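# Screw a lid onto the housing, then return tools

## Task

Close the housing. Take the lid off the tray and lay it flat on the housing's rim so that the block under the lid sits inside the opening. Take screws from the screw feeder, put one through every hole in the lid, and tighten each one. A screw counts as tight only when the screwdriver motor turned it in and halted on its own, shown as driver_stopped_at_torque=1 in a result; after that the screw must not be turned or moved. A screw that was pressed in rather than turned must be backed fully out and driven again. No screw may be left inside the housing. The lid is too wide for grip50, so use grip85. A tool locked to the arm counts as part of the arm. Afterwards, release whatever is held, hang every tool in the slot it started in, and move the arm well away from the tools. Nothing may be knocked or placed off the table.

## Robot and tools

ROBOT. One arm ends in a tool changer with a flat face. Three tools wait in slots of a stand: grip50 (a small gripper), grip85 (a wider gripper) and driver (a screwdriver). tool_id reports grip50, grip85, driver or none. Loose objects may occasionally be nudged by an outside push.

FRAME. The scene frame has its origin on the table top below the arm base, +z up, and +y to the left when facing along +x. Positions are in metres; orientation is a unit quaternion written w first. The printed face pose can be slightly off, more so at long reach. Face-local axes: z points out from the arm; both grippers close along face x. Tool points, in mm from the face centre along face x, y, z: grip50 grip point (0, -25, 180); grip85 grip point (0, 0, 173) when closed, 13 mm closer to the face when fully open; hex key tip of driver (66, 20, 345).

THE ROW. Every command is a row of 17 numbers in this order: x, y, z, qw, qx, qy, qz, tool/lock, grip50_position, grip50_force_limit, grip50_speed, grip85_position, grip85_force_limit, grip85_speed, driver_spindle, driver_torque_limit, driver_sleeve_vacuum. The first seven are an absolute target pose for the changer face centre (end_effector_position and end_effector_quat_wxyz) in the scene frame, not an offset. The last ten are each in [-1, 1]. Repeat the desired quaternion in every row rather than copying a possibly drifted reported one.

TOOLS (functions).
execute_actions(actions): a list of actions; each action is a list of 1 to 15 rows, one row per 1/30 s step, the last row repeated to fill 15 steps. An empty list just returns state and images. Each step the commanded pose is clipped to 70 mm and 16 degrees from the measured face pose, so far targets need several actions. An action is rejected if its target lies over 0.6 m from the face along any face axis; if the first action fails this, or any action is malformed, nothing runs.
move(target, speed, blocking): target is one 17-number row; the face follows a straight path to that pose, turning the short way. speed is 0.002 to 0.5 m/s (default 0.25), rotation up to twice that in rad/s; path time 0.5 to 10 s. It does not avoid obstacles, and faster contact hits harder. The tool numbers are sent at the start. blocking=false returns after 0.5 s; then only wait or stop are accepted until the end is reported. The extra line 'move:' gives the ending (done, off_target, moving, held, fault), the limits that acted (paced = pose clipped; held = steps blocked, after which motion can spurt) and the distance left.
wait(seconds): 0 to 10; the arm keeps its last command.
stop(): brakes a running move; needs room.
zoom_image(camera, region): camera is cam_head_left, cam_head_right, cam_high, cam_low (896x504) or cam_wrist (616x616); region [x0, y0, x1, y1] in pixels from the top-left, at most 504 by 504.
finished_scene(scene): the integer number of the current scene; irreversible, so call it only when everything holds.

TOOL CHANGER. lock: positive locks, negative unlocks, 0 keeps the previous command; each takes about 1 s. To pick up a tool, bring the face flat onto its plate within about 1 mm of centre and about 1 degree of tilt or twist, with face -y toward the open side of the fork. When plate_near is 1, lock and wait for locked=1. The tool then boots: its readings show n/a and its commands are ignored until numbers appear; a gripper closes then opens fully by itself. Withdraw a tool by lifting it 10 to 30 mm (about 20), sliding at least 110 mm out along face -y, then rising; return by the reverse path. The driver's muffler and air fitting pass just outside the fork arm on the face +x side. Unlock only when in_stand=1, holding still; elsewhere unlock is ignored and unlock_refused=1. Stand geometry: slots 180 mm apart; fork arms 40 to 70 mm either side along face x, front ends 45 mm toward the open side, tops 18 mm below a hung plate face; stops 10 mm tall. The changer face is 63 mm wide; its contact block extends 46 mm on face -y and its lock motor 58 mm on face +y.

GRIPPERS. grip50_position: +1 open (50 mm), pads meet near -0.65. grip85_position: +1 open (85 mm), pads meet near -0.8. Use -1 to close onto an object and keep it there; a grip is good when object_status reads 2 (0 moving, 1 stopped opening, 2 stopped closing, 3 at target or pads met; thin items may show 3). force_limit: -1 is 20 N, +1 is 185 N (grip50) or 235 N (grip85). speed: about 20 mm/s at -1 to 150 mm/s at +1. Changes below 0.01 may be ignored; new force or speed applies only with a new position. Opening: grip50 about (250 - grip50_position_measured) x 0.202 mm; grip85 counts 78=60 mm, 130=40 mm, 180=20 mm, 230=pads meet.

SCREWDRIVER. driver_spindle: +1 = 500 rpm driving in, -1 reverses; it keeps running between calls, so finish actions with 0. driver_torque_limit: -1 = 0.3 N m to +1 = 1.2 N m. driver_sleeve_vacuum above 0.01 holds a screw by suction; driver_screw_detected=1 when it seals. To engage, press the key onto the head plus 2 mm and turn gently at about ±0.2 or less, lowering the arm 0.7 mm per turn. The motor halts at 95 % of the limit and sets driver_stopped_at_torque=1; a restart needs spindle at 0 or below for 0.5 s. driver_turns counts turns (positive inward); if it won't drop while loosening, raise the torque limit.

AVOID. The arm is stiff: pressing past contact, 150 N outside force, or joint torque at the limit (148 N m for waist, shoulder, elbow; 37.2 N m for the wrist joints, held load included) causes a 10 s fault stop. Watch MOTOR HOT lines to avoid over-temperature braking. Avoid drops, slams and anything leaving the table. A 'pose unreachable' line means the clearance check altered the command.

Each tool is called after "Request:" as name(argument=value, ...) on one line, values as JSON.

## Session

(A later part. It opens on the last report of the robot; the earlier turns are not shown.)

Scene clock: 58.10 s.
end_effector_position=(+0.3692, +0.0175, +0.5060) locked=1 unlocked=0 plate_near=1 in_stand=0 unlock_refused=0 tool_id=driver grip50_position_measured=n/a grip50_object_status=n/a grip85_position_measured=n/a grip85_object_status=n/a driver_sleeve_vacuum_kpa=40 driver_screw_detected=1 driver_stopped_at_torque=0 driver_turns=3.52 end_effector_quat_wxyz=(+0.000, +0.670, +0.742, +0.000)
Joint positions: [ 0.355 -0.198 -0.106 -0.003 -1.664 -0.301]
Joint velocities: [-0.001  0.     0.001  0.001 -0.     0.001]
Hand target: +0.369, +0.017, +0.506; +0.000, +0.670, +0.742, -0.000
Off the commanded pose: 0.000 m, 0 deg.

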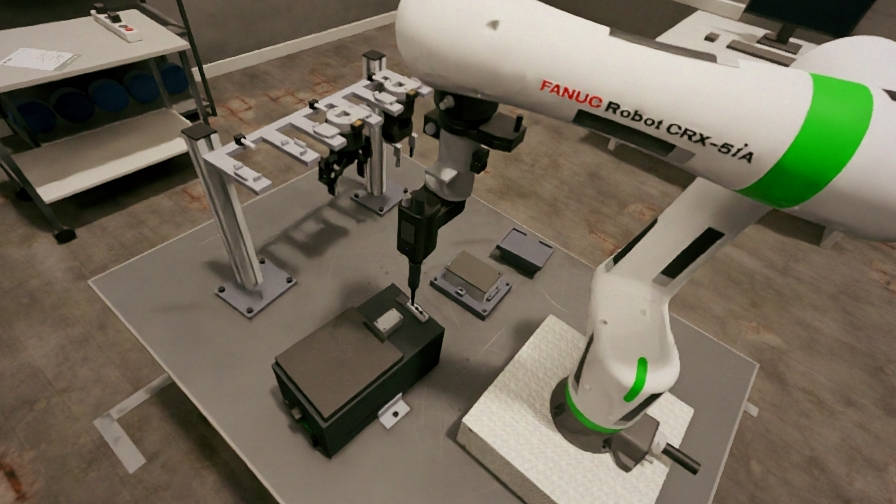

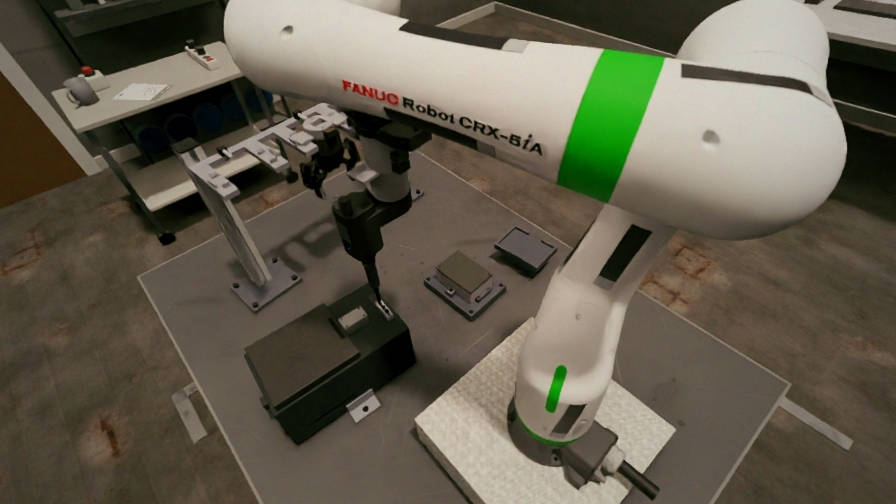

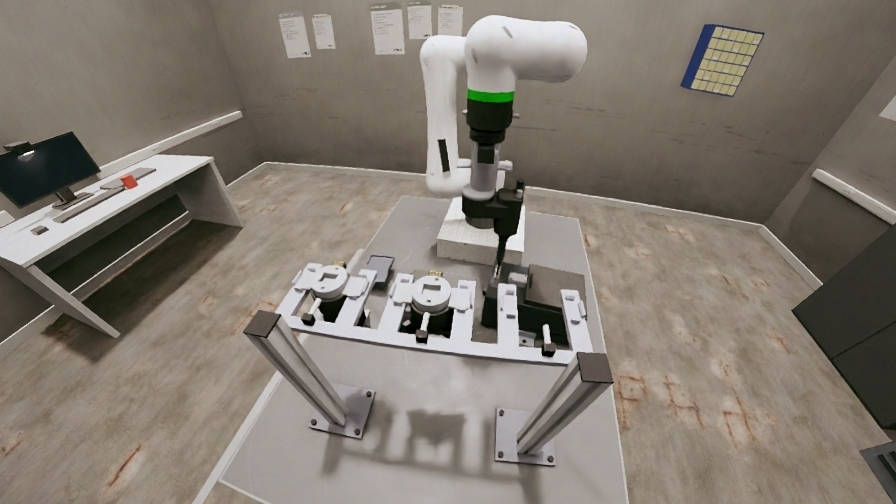

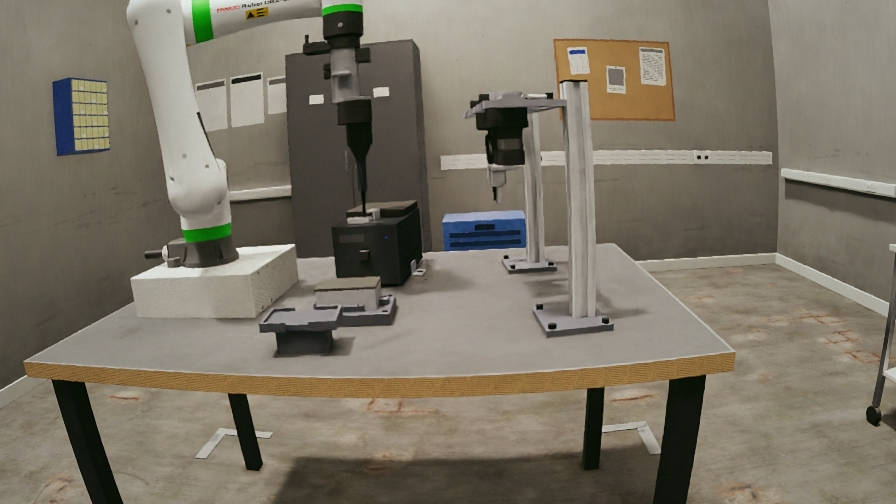

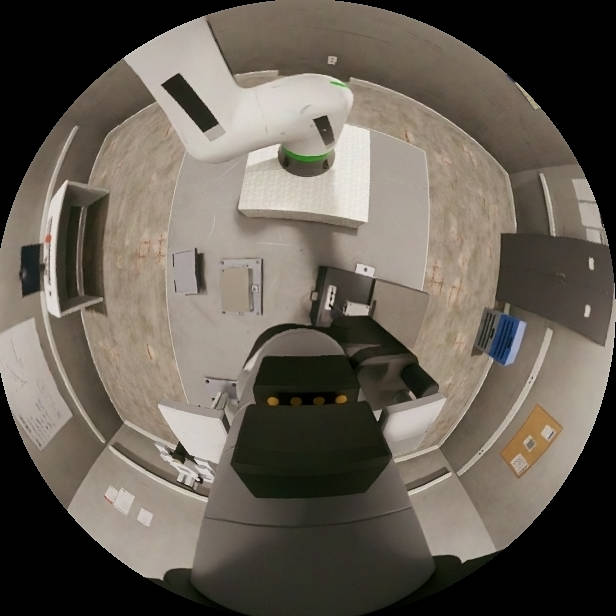

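Request:
move(target=[0.3692,0.0175,0.545,0,0.6704,0.742,0,0,0,0,0,0,0,0,0,0,1], speed=0.04)

Request:
move(target=[0.4238,-0.1854,0.46,0,0.6704,0.742,0,0,0,0,0,0,0,0,0,0,1], speed=0.2)

Request:
move(target=[0.4238,-0.1854,0.438,0,0.6704,0.742,0,0,0,0,0,0,0,0,0,0,1], speed=0.03)

Request:
zoom_image(camera="cam_wrist", region=[310,280,350,320])

Request:
zoom_image(camera="cam_head_left", region=[430,245,470,285])

Request:
zoom_image(camera="cam_head_right", region=[420,245,460,285])

Request:
zoom_image(camera="cam_low", region=[355,255,395,295])

Request:
zoom_image(camera="cam_high", region=[405,255,455,305])

Scene clock: 59.87 s.
end_effector_position=(+0.3693, +0.0175, +0.5450) locked=1 unlocked=0 plate_near=1 in_stand=0 unlock_refused=0 tool_id=driver grip50_position_measured=n/a grip50_object_status=n/a grip85_position_measured=n/a grip85_object_status=n/a driver_sleeve_vacuum_kpa=39 driver_screw_detected=1 driver_stopped_at_torque=0 driver_turns=3.52 end_effector_quat_wxyz=(+0.000, +0.671, +0.742, -0.000)
Joint positions: [ 0.355 -0.184 -0.004 -0.003 -1.753 -0.301]
Joint velocities: [-0.     0.001  0.001 -0.001  0.    -0.001]
Hand target: +0.369, +0.018, +0.545; -0.000, +0.671, +0.742, +0.000
Off the commanded pose: 0.000 m, 0 deg.
move: done

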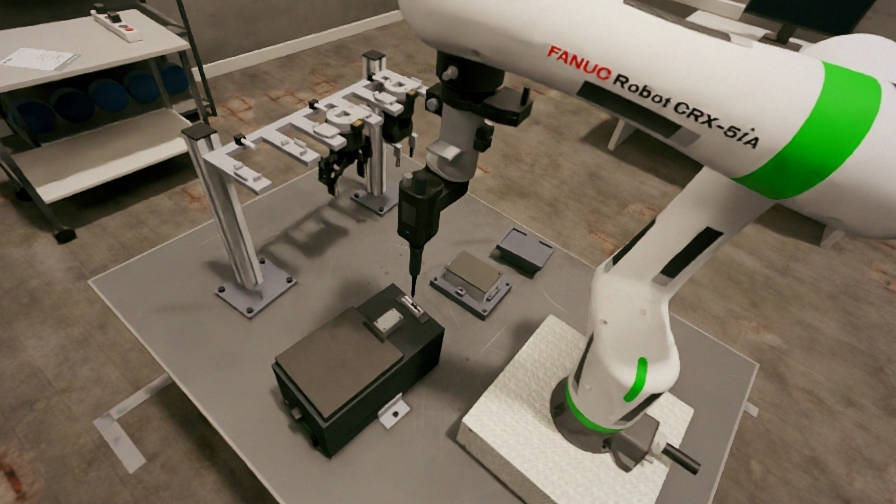

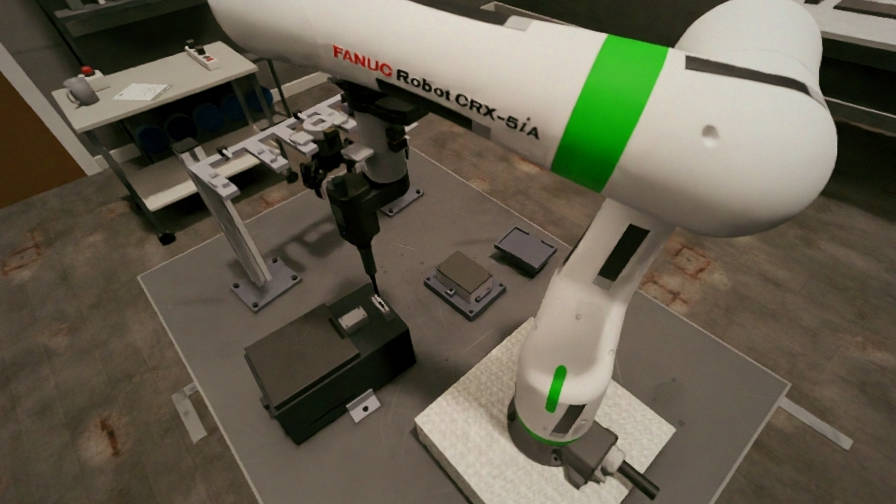

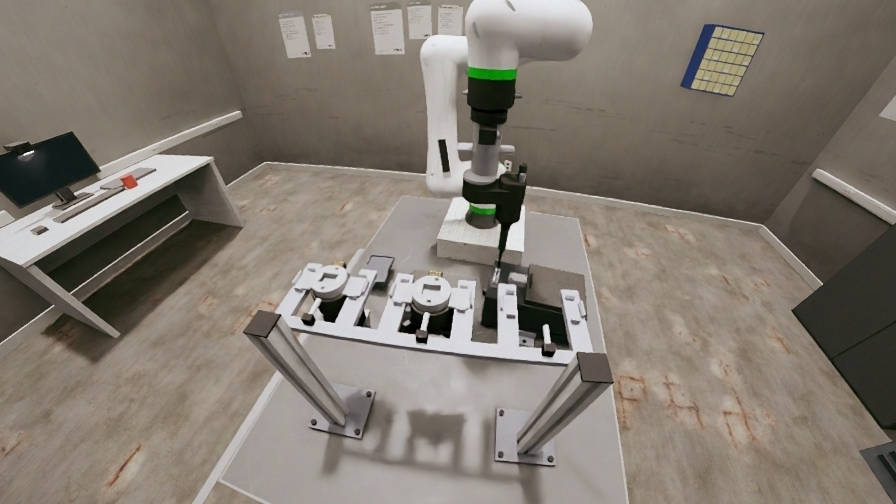

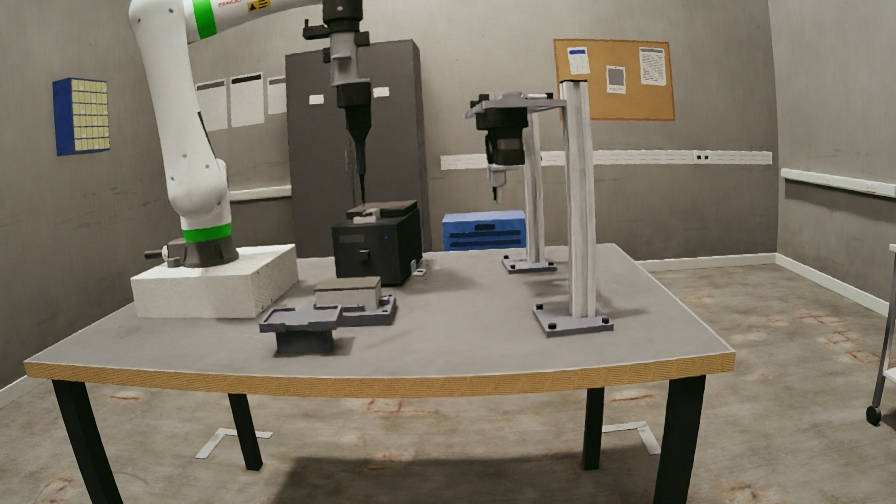

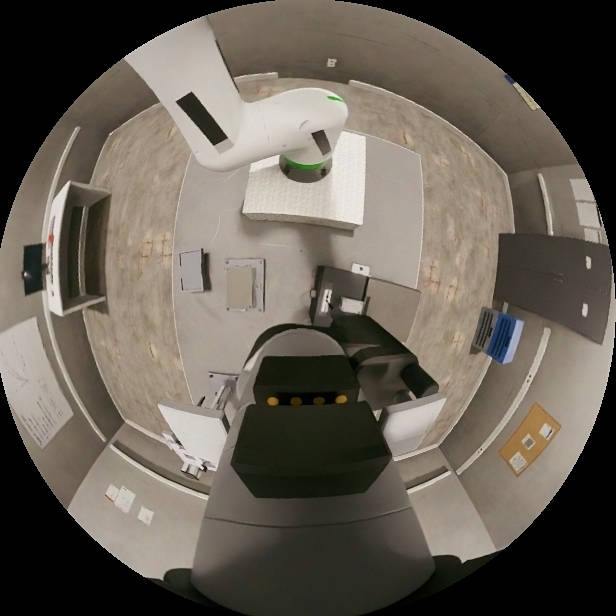

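Scene clock: 61.40 s.
end_effector_position=(+0.4239, -0.1856, +0.4598) locked=1 unlocked=0 plate_near=1 in_stand=0 unlock_refused=0 tool_id=driver grip50_position_measured=n/a grip50_object_status=n/a grip85_position_measured=n/a grip85_object_status=n/a driver_sleeve_vacuum_kpa=39 driver_screw_detected=1 driver_stopped_at_torque=0 driver_turns=3.52 end_effector_quat_wxyz=(-0.001, +0.670, +0.742, -0.000)
Joint positions: [-0.177  0.041  0.006 -0.001 -1.54   0.232]
Joint velocities: [-0.001  0.002  0.    -0.    -0.001 -0.   ]
Hand target: +0.424, -0.186, +0.460; -0.001, +0.670, +0.742, -0.000
Off the commanded pose: 0.000 m, 0 deg.
move: done

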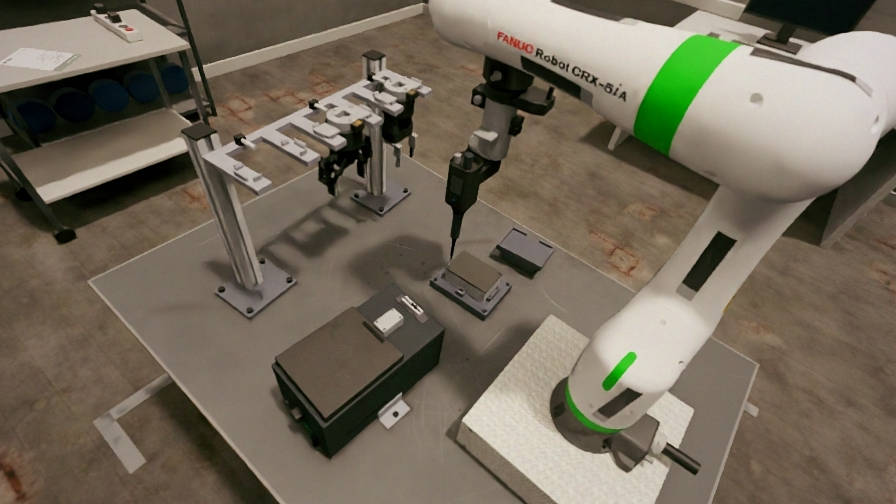

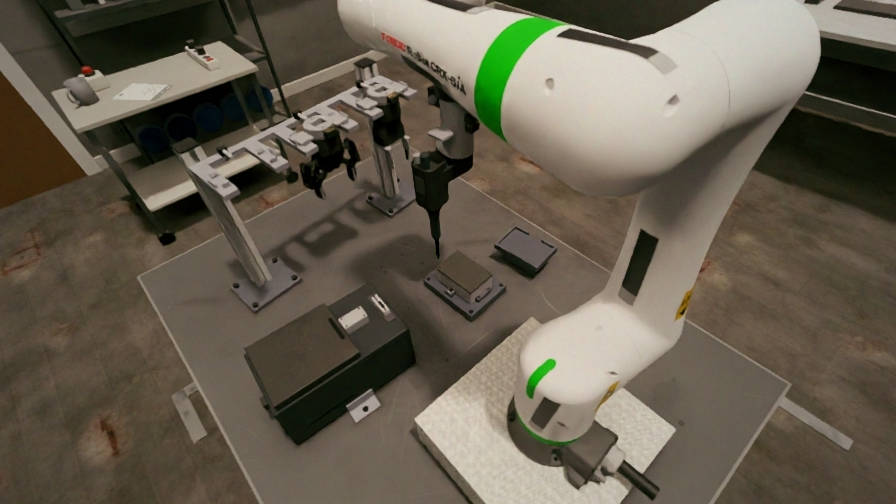

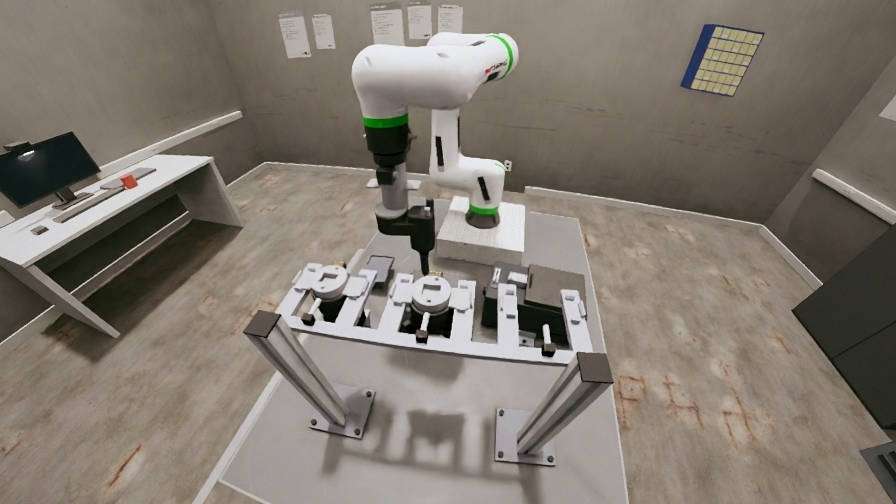

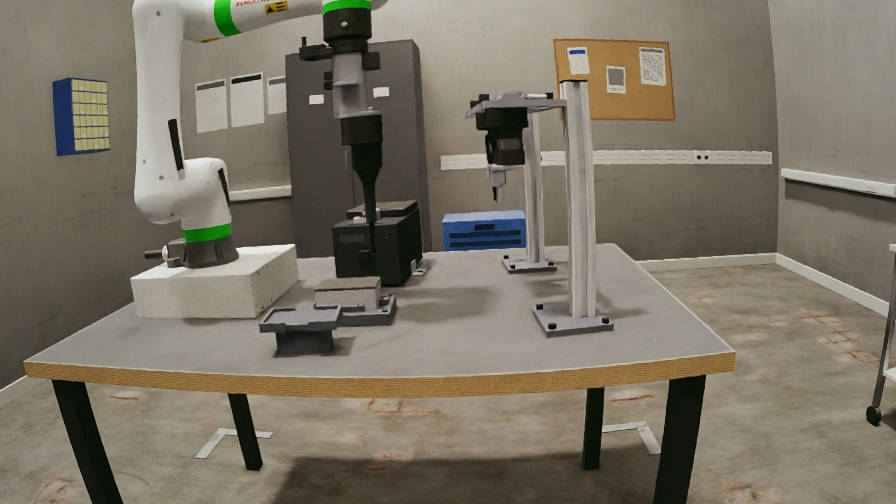

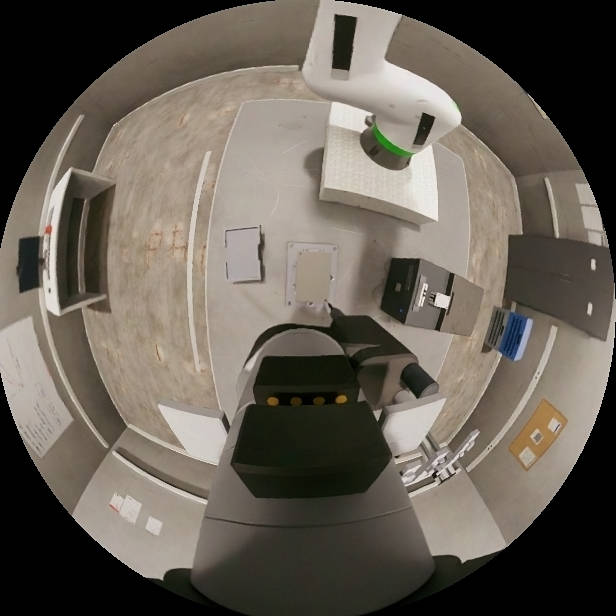

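Scene clock: 62.40 s.
end_effector_position=(+0.4238, -0.1854, +0.4380) locked=1 unlocked=0 plate_near=1 in_stand=0 unlock_refused=0 tool_id=driver grip50_position_measured=n/a grip50_object_status=n/a grip85_position_measured=n/a grip85_object_status=n/a driver_sleeve_vacuum_kpa=39 driver_screw_detected=1 driver_stopped_at_torque=0 driver_turns=3.52 end_effector_quat_wxyz=(-0.000, +0.670, +0.742, -0.000)
Joint positions: [-0.177  0.042 -0.044 -0.001 -1.488  0.231]
Joint velocities: [-0.001 -0.002 -0.001  0.     0.001 -0.   ]
Hand target: +0.424, -0.185, +0.438; -0.000, +0.670, +0.742, +0.000
Off the commanded pose: 0.000 m, 0 deg.
move: done

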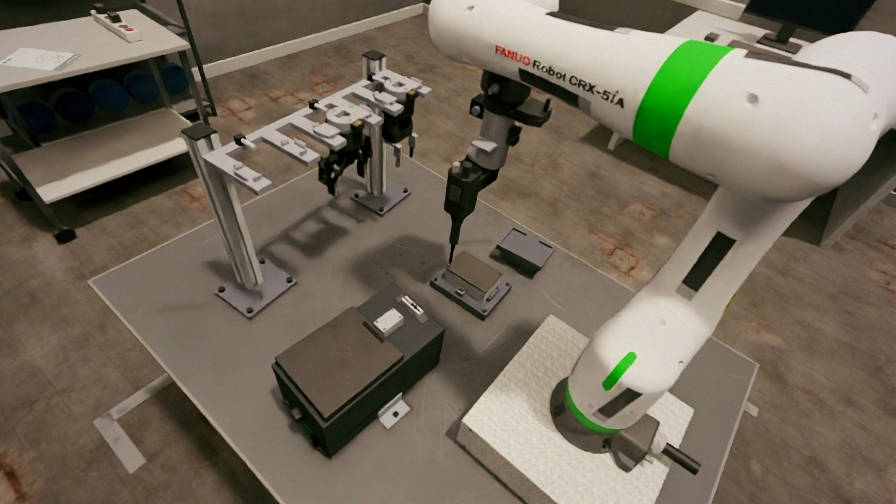

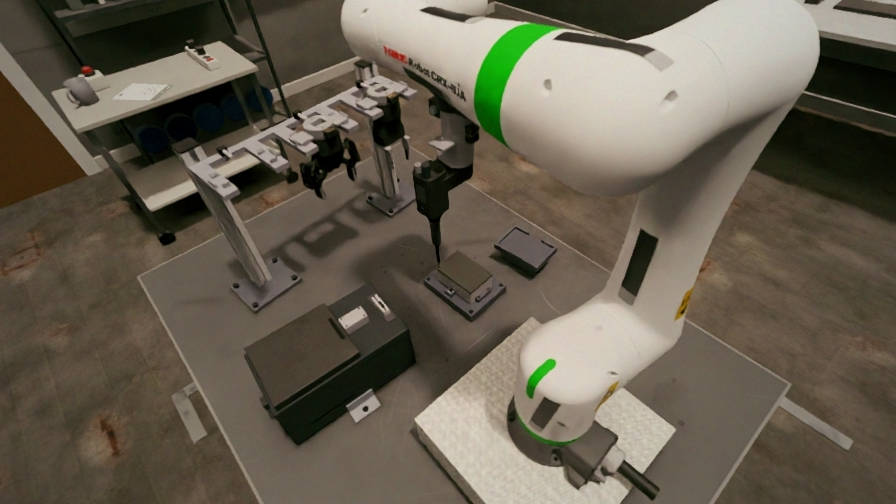

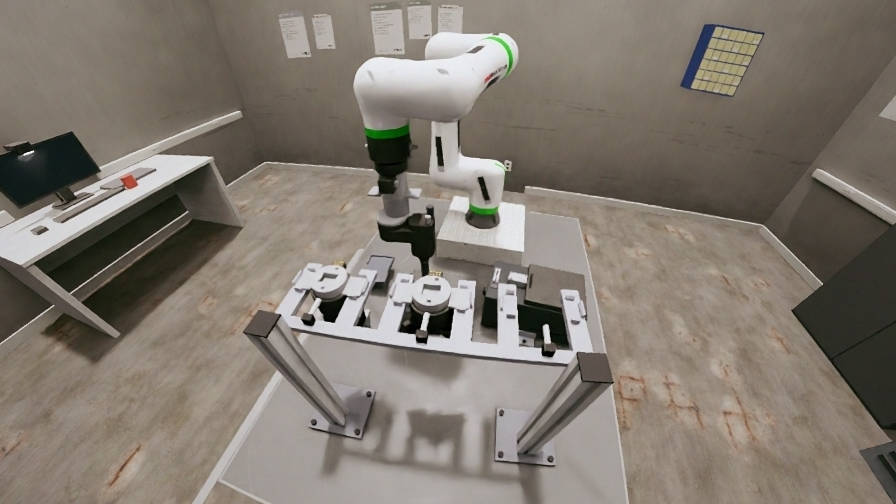

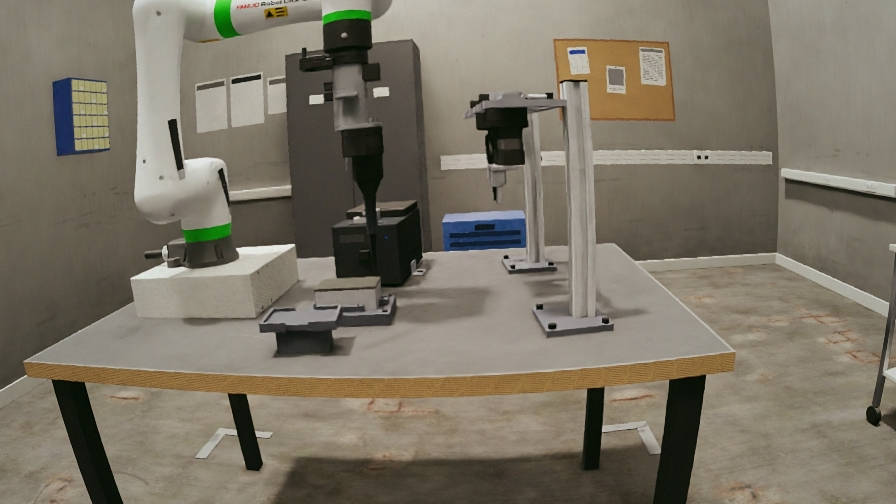

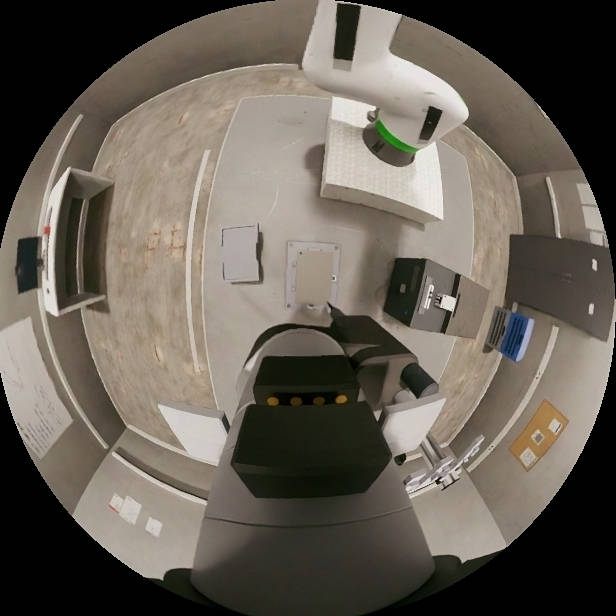

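Region (310, 280, 350, 320) of cam_wrist's 616x616 image, scaled by 12.600, with more detail than that image has.

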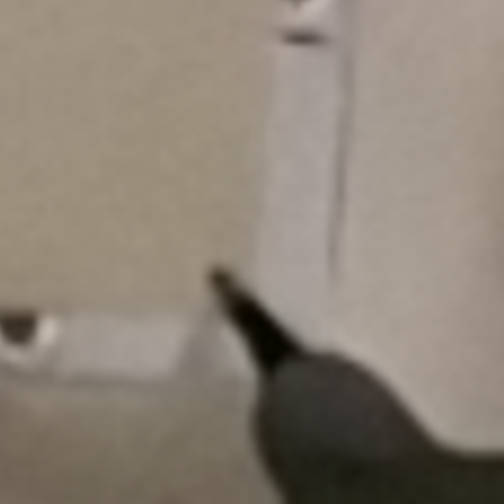

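Region (430, 245, 470, 285) of cam_head_left's 896x504 image, scaled by 12.600, with more detail than that image has.

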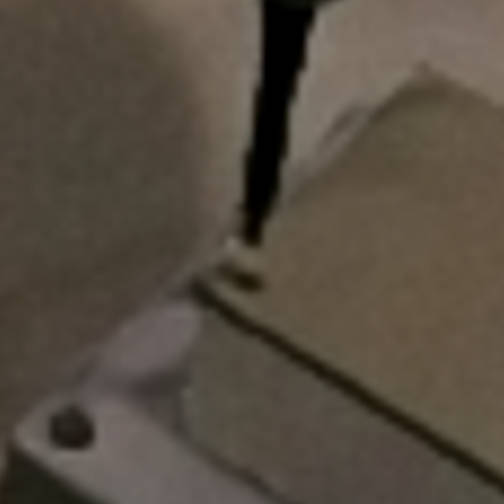

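Region (420, 245, 460, 285) of cam_head_right's 896x504 image, scaled by 12.600, with more detail than that image has.

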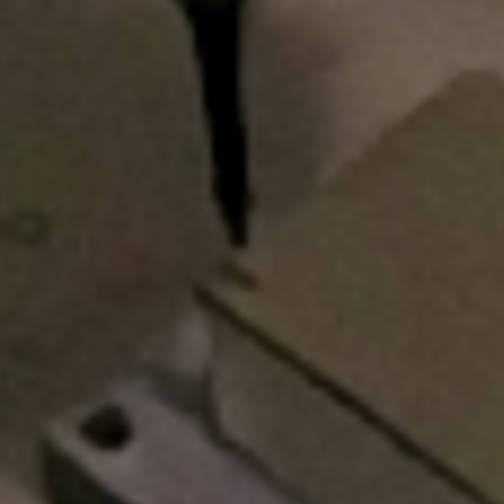

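Region (355, 255, 395, 295) of cam_low's 896x504 image, scaled by 12.600, with more detail than that image has.

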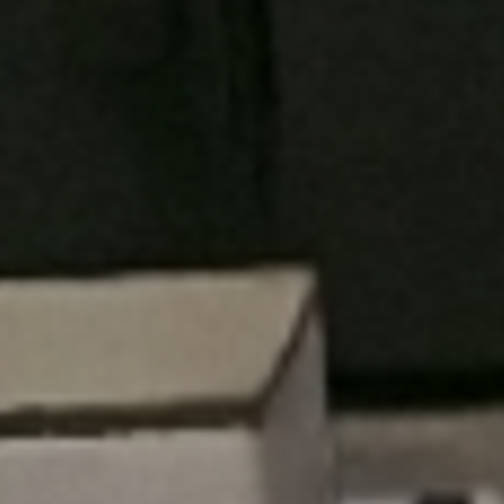

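Region (405, 255, 455, 305) of cam_high's 896x504 image, scaled by 10.080, with more detail than that image has.

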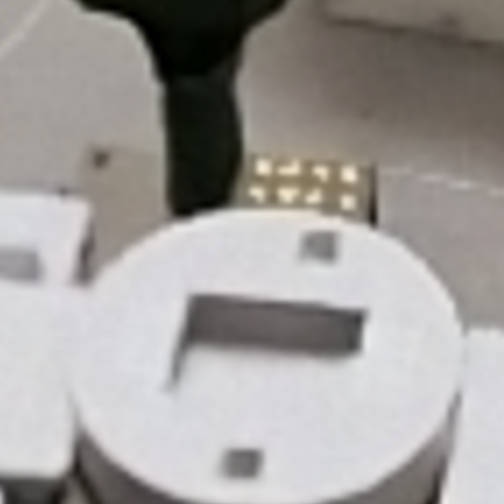

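Request:
move(target=[0.4238,-0.1854,0.429,0,0.6704,0.742,0,0,0,0,0,0,0,0,0,0,1], speed=0.012)

Request:
zoom_image(camera="cam_head_left", region=[430,245,470,285])

Request:
zoom_image(camera="cam_head_right", region=[420,245,460,285])

Request:
zoom_image(camera="cam_low", region=[355,255,395,295])

Scene clock: 63.67 s.
end_effector_position=(+0.4238, -0.1854, +0.4290) locked=1 unlocked=0 plate_near=1 in_stand=0 unlock_refused=0 tool_id=driver grip50_position_measured=n/a grip50_object_status=n/a grip85_position_measured=n/a grip85_object_status=n/a driver_sleeve_vacuum_kpa=39 driver_screw_detected=1 driver_stopped_at_torque=0 driver_turns=3.52 end_effector_quat_wxyz=(+0.000, +0.670, +0.742, +0.000)
Joint positions: [-0.176  0.044 -0.063 -0.001 -1.467  0.231]
Joint velocities: [-0.001 -0.    -0.001  0.     0.002  0.   ]
Hand target: +0.424, -0.185, +0.429; -0.000, +0.670, +0.742, +0.000
Off the commanded pose: 0.000 m, 0 deg.
move: done

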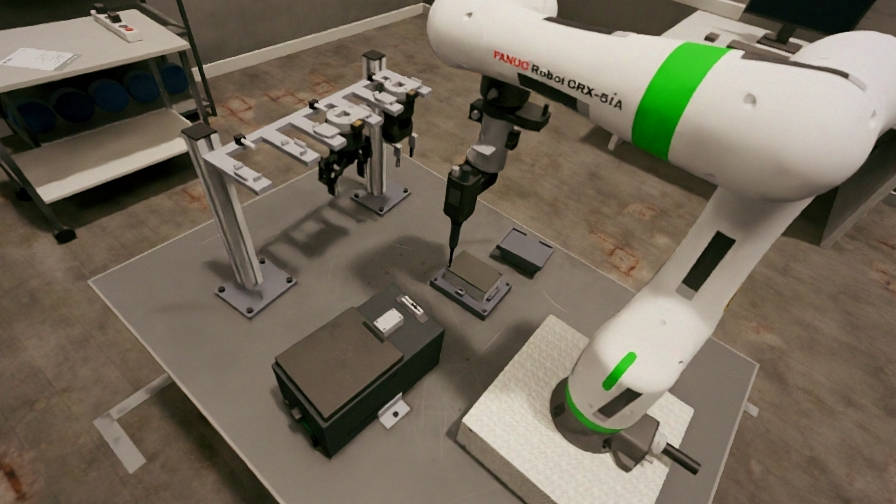

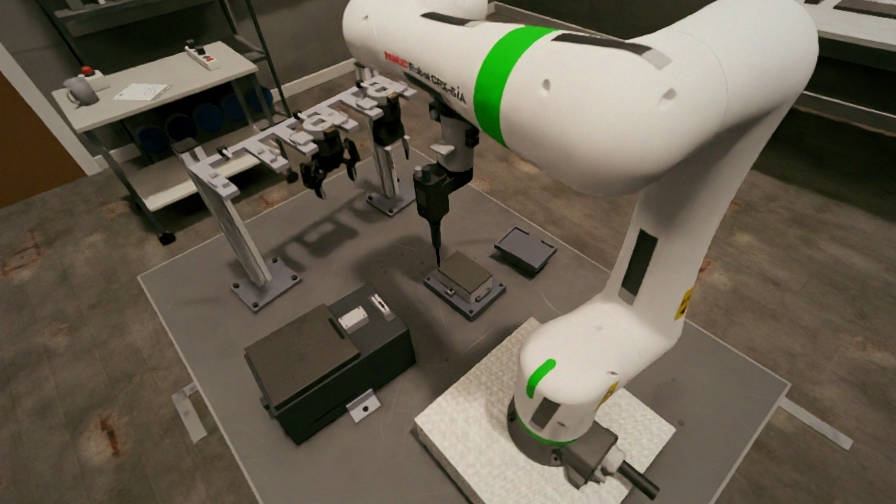

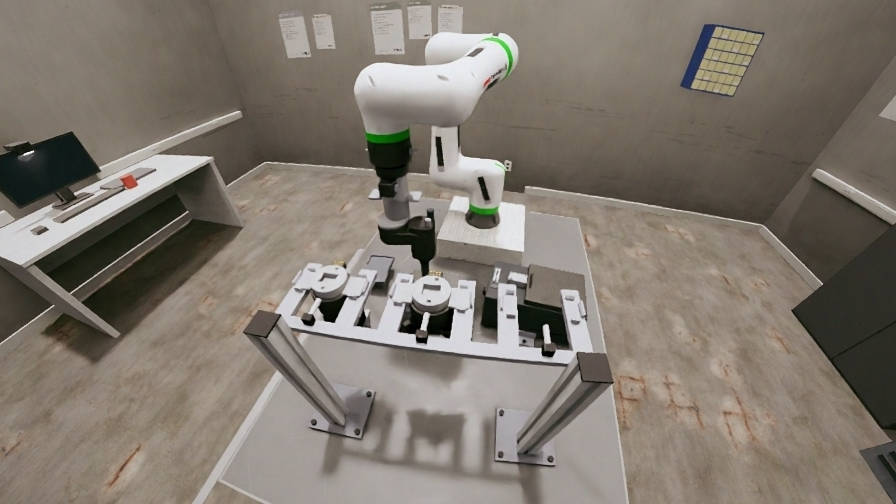

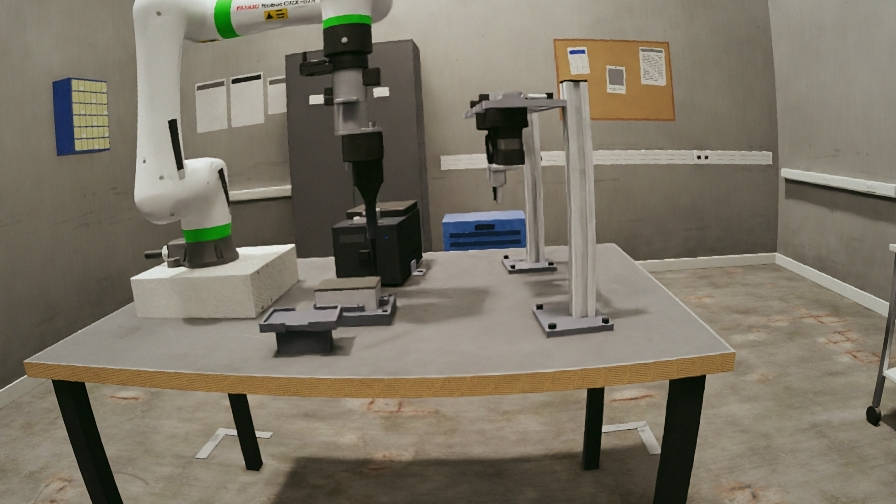

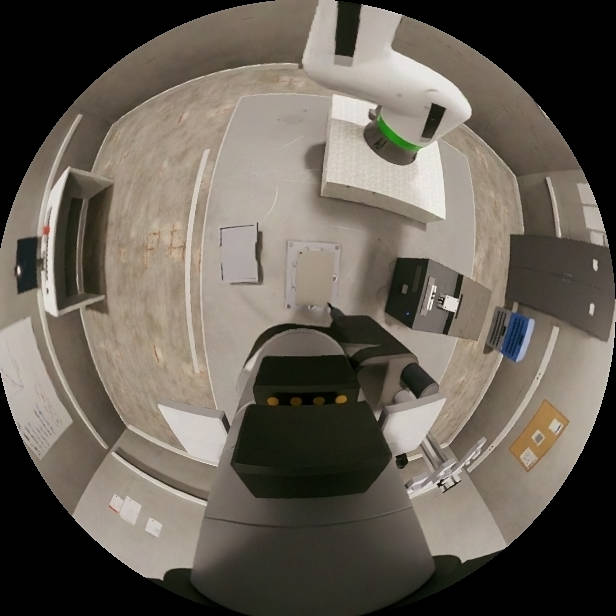

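Region (430, 245, 470, 285) of cam_head_left's 896x504 image, scaled by 12.600, with more detail than that image has.

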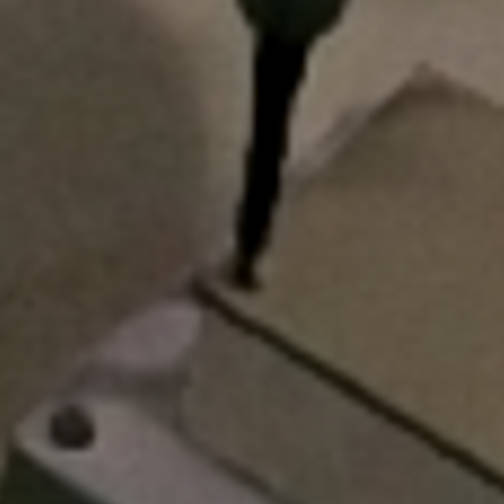

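Region (420, 245, 460, 285) of cam_head_right's 896x504 image, scaled by 12.600, with more detail than that image has.

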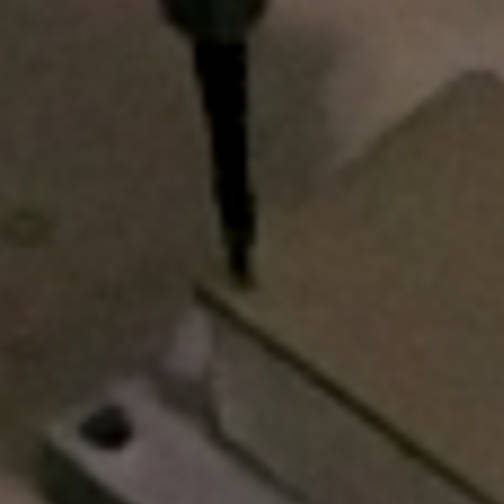

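Region (355, 255, 395, 295) of cam_low's 896x504 image, scaled by 12.600, with more detail than that image has.

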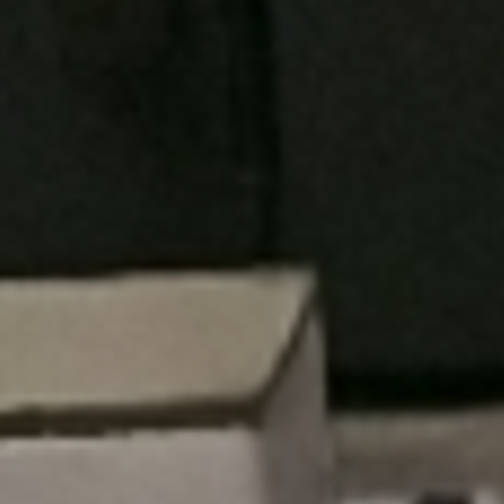

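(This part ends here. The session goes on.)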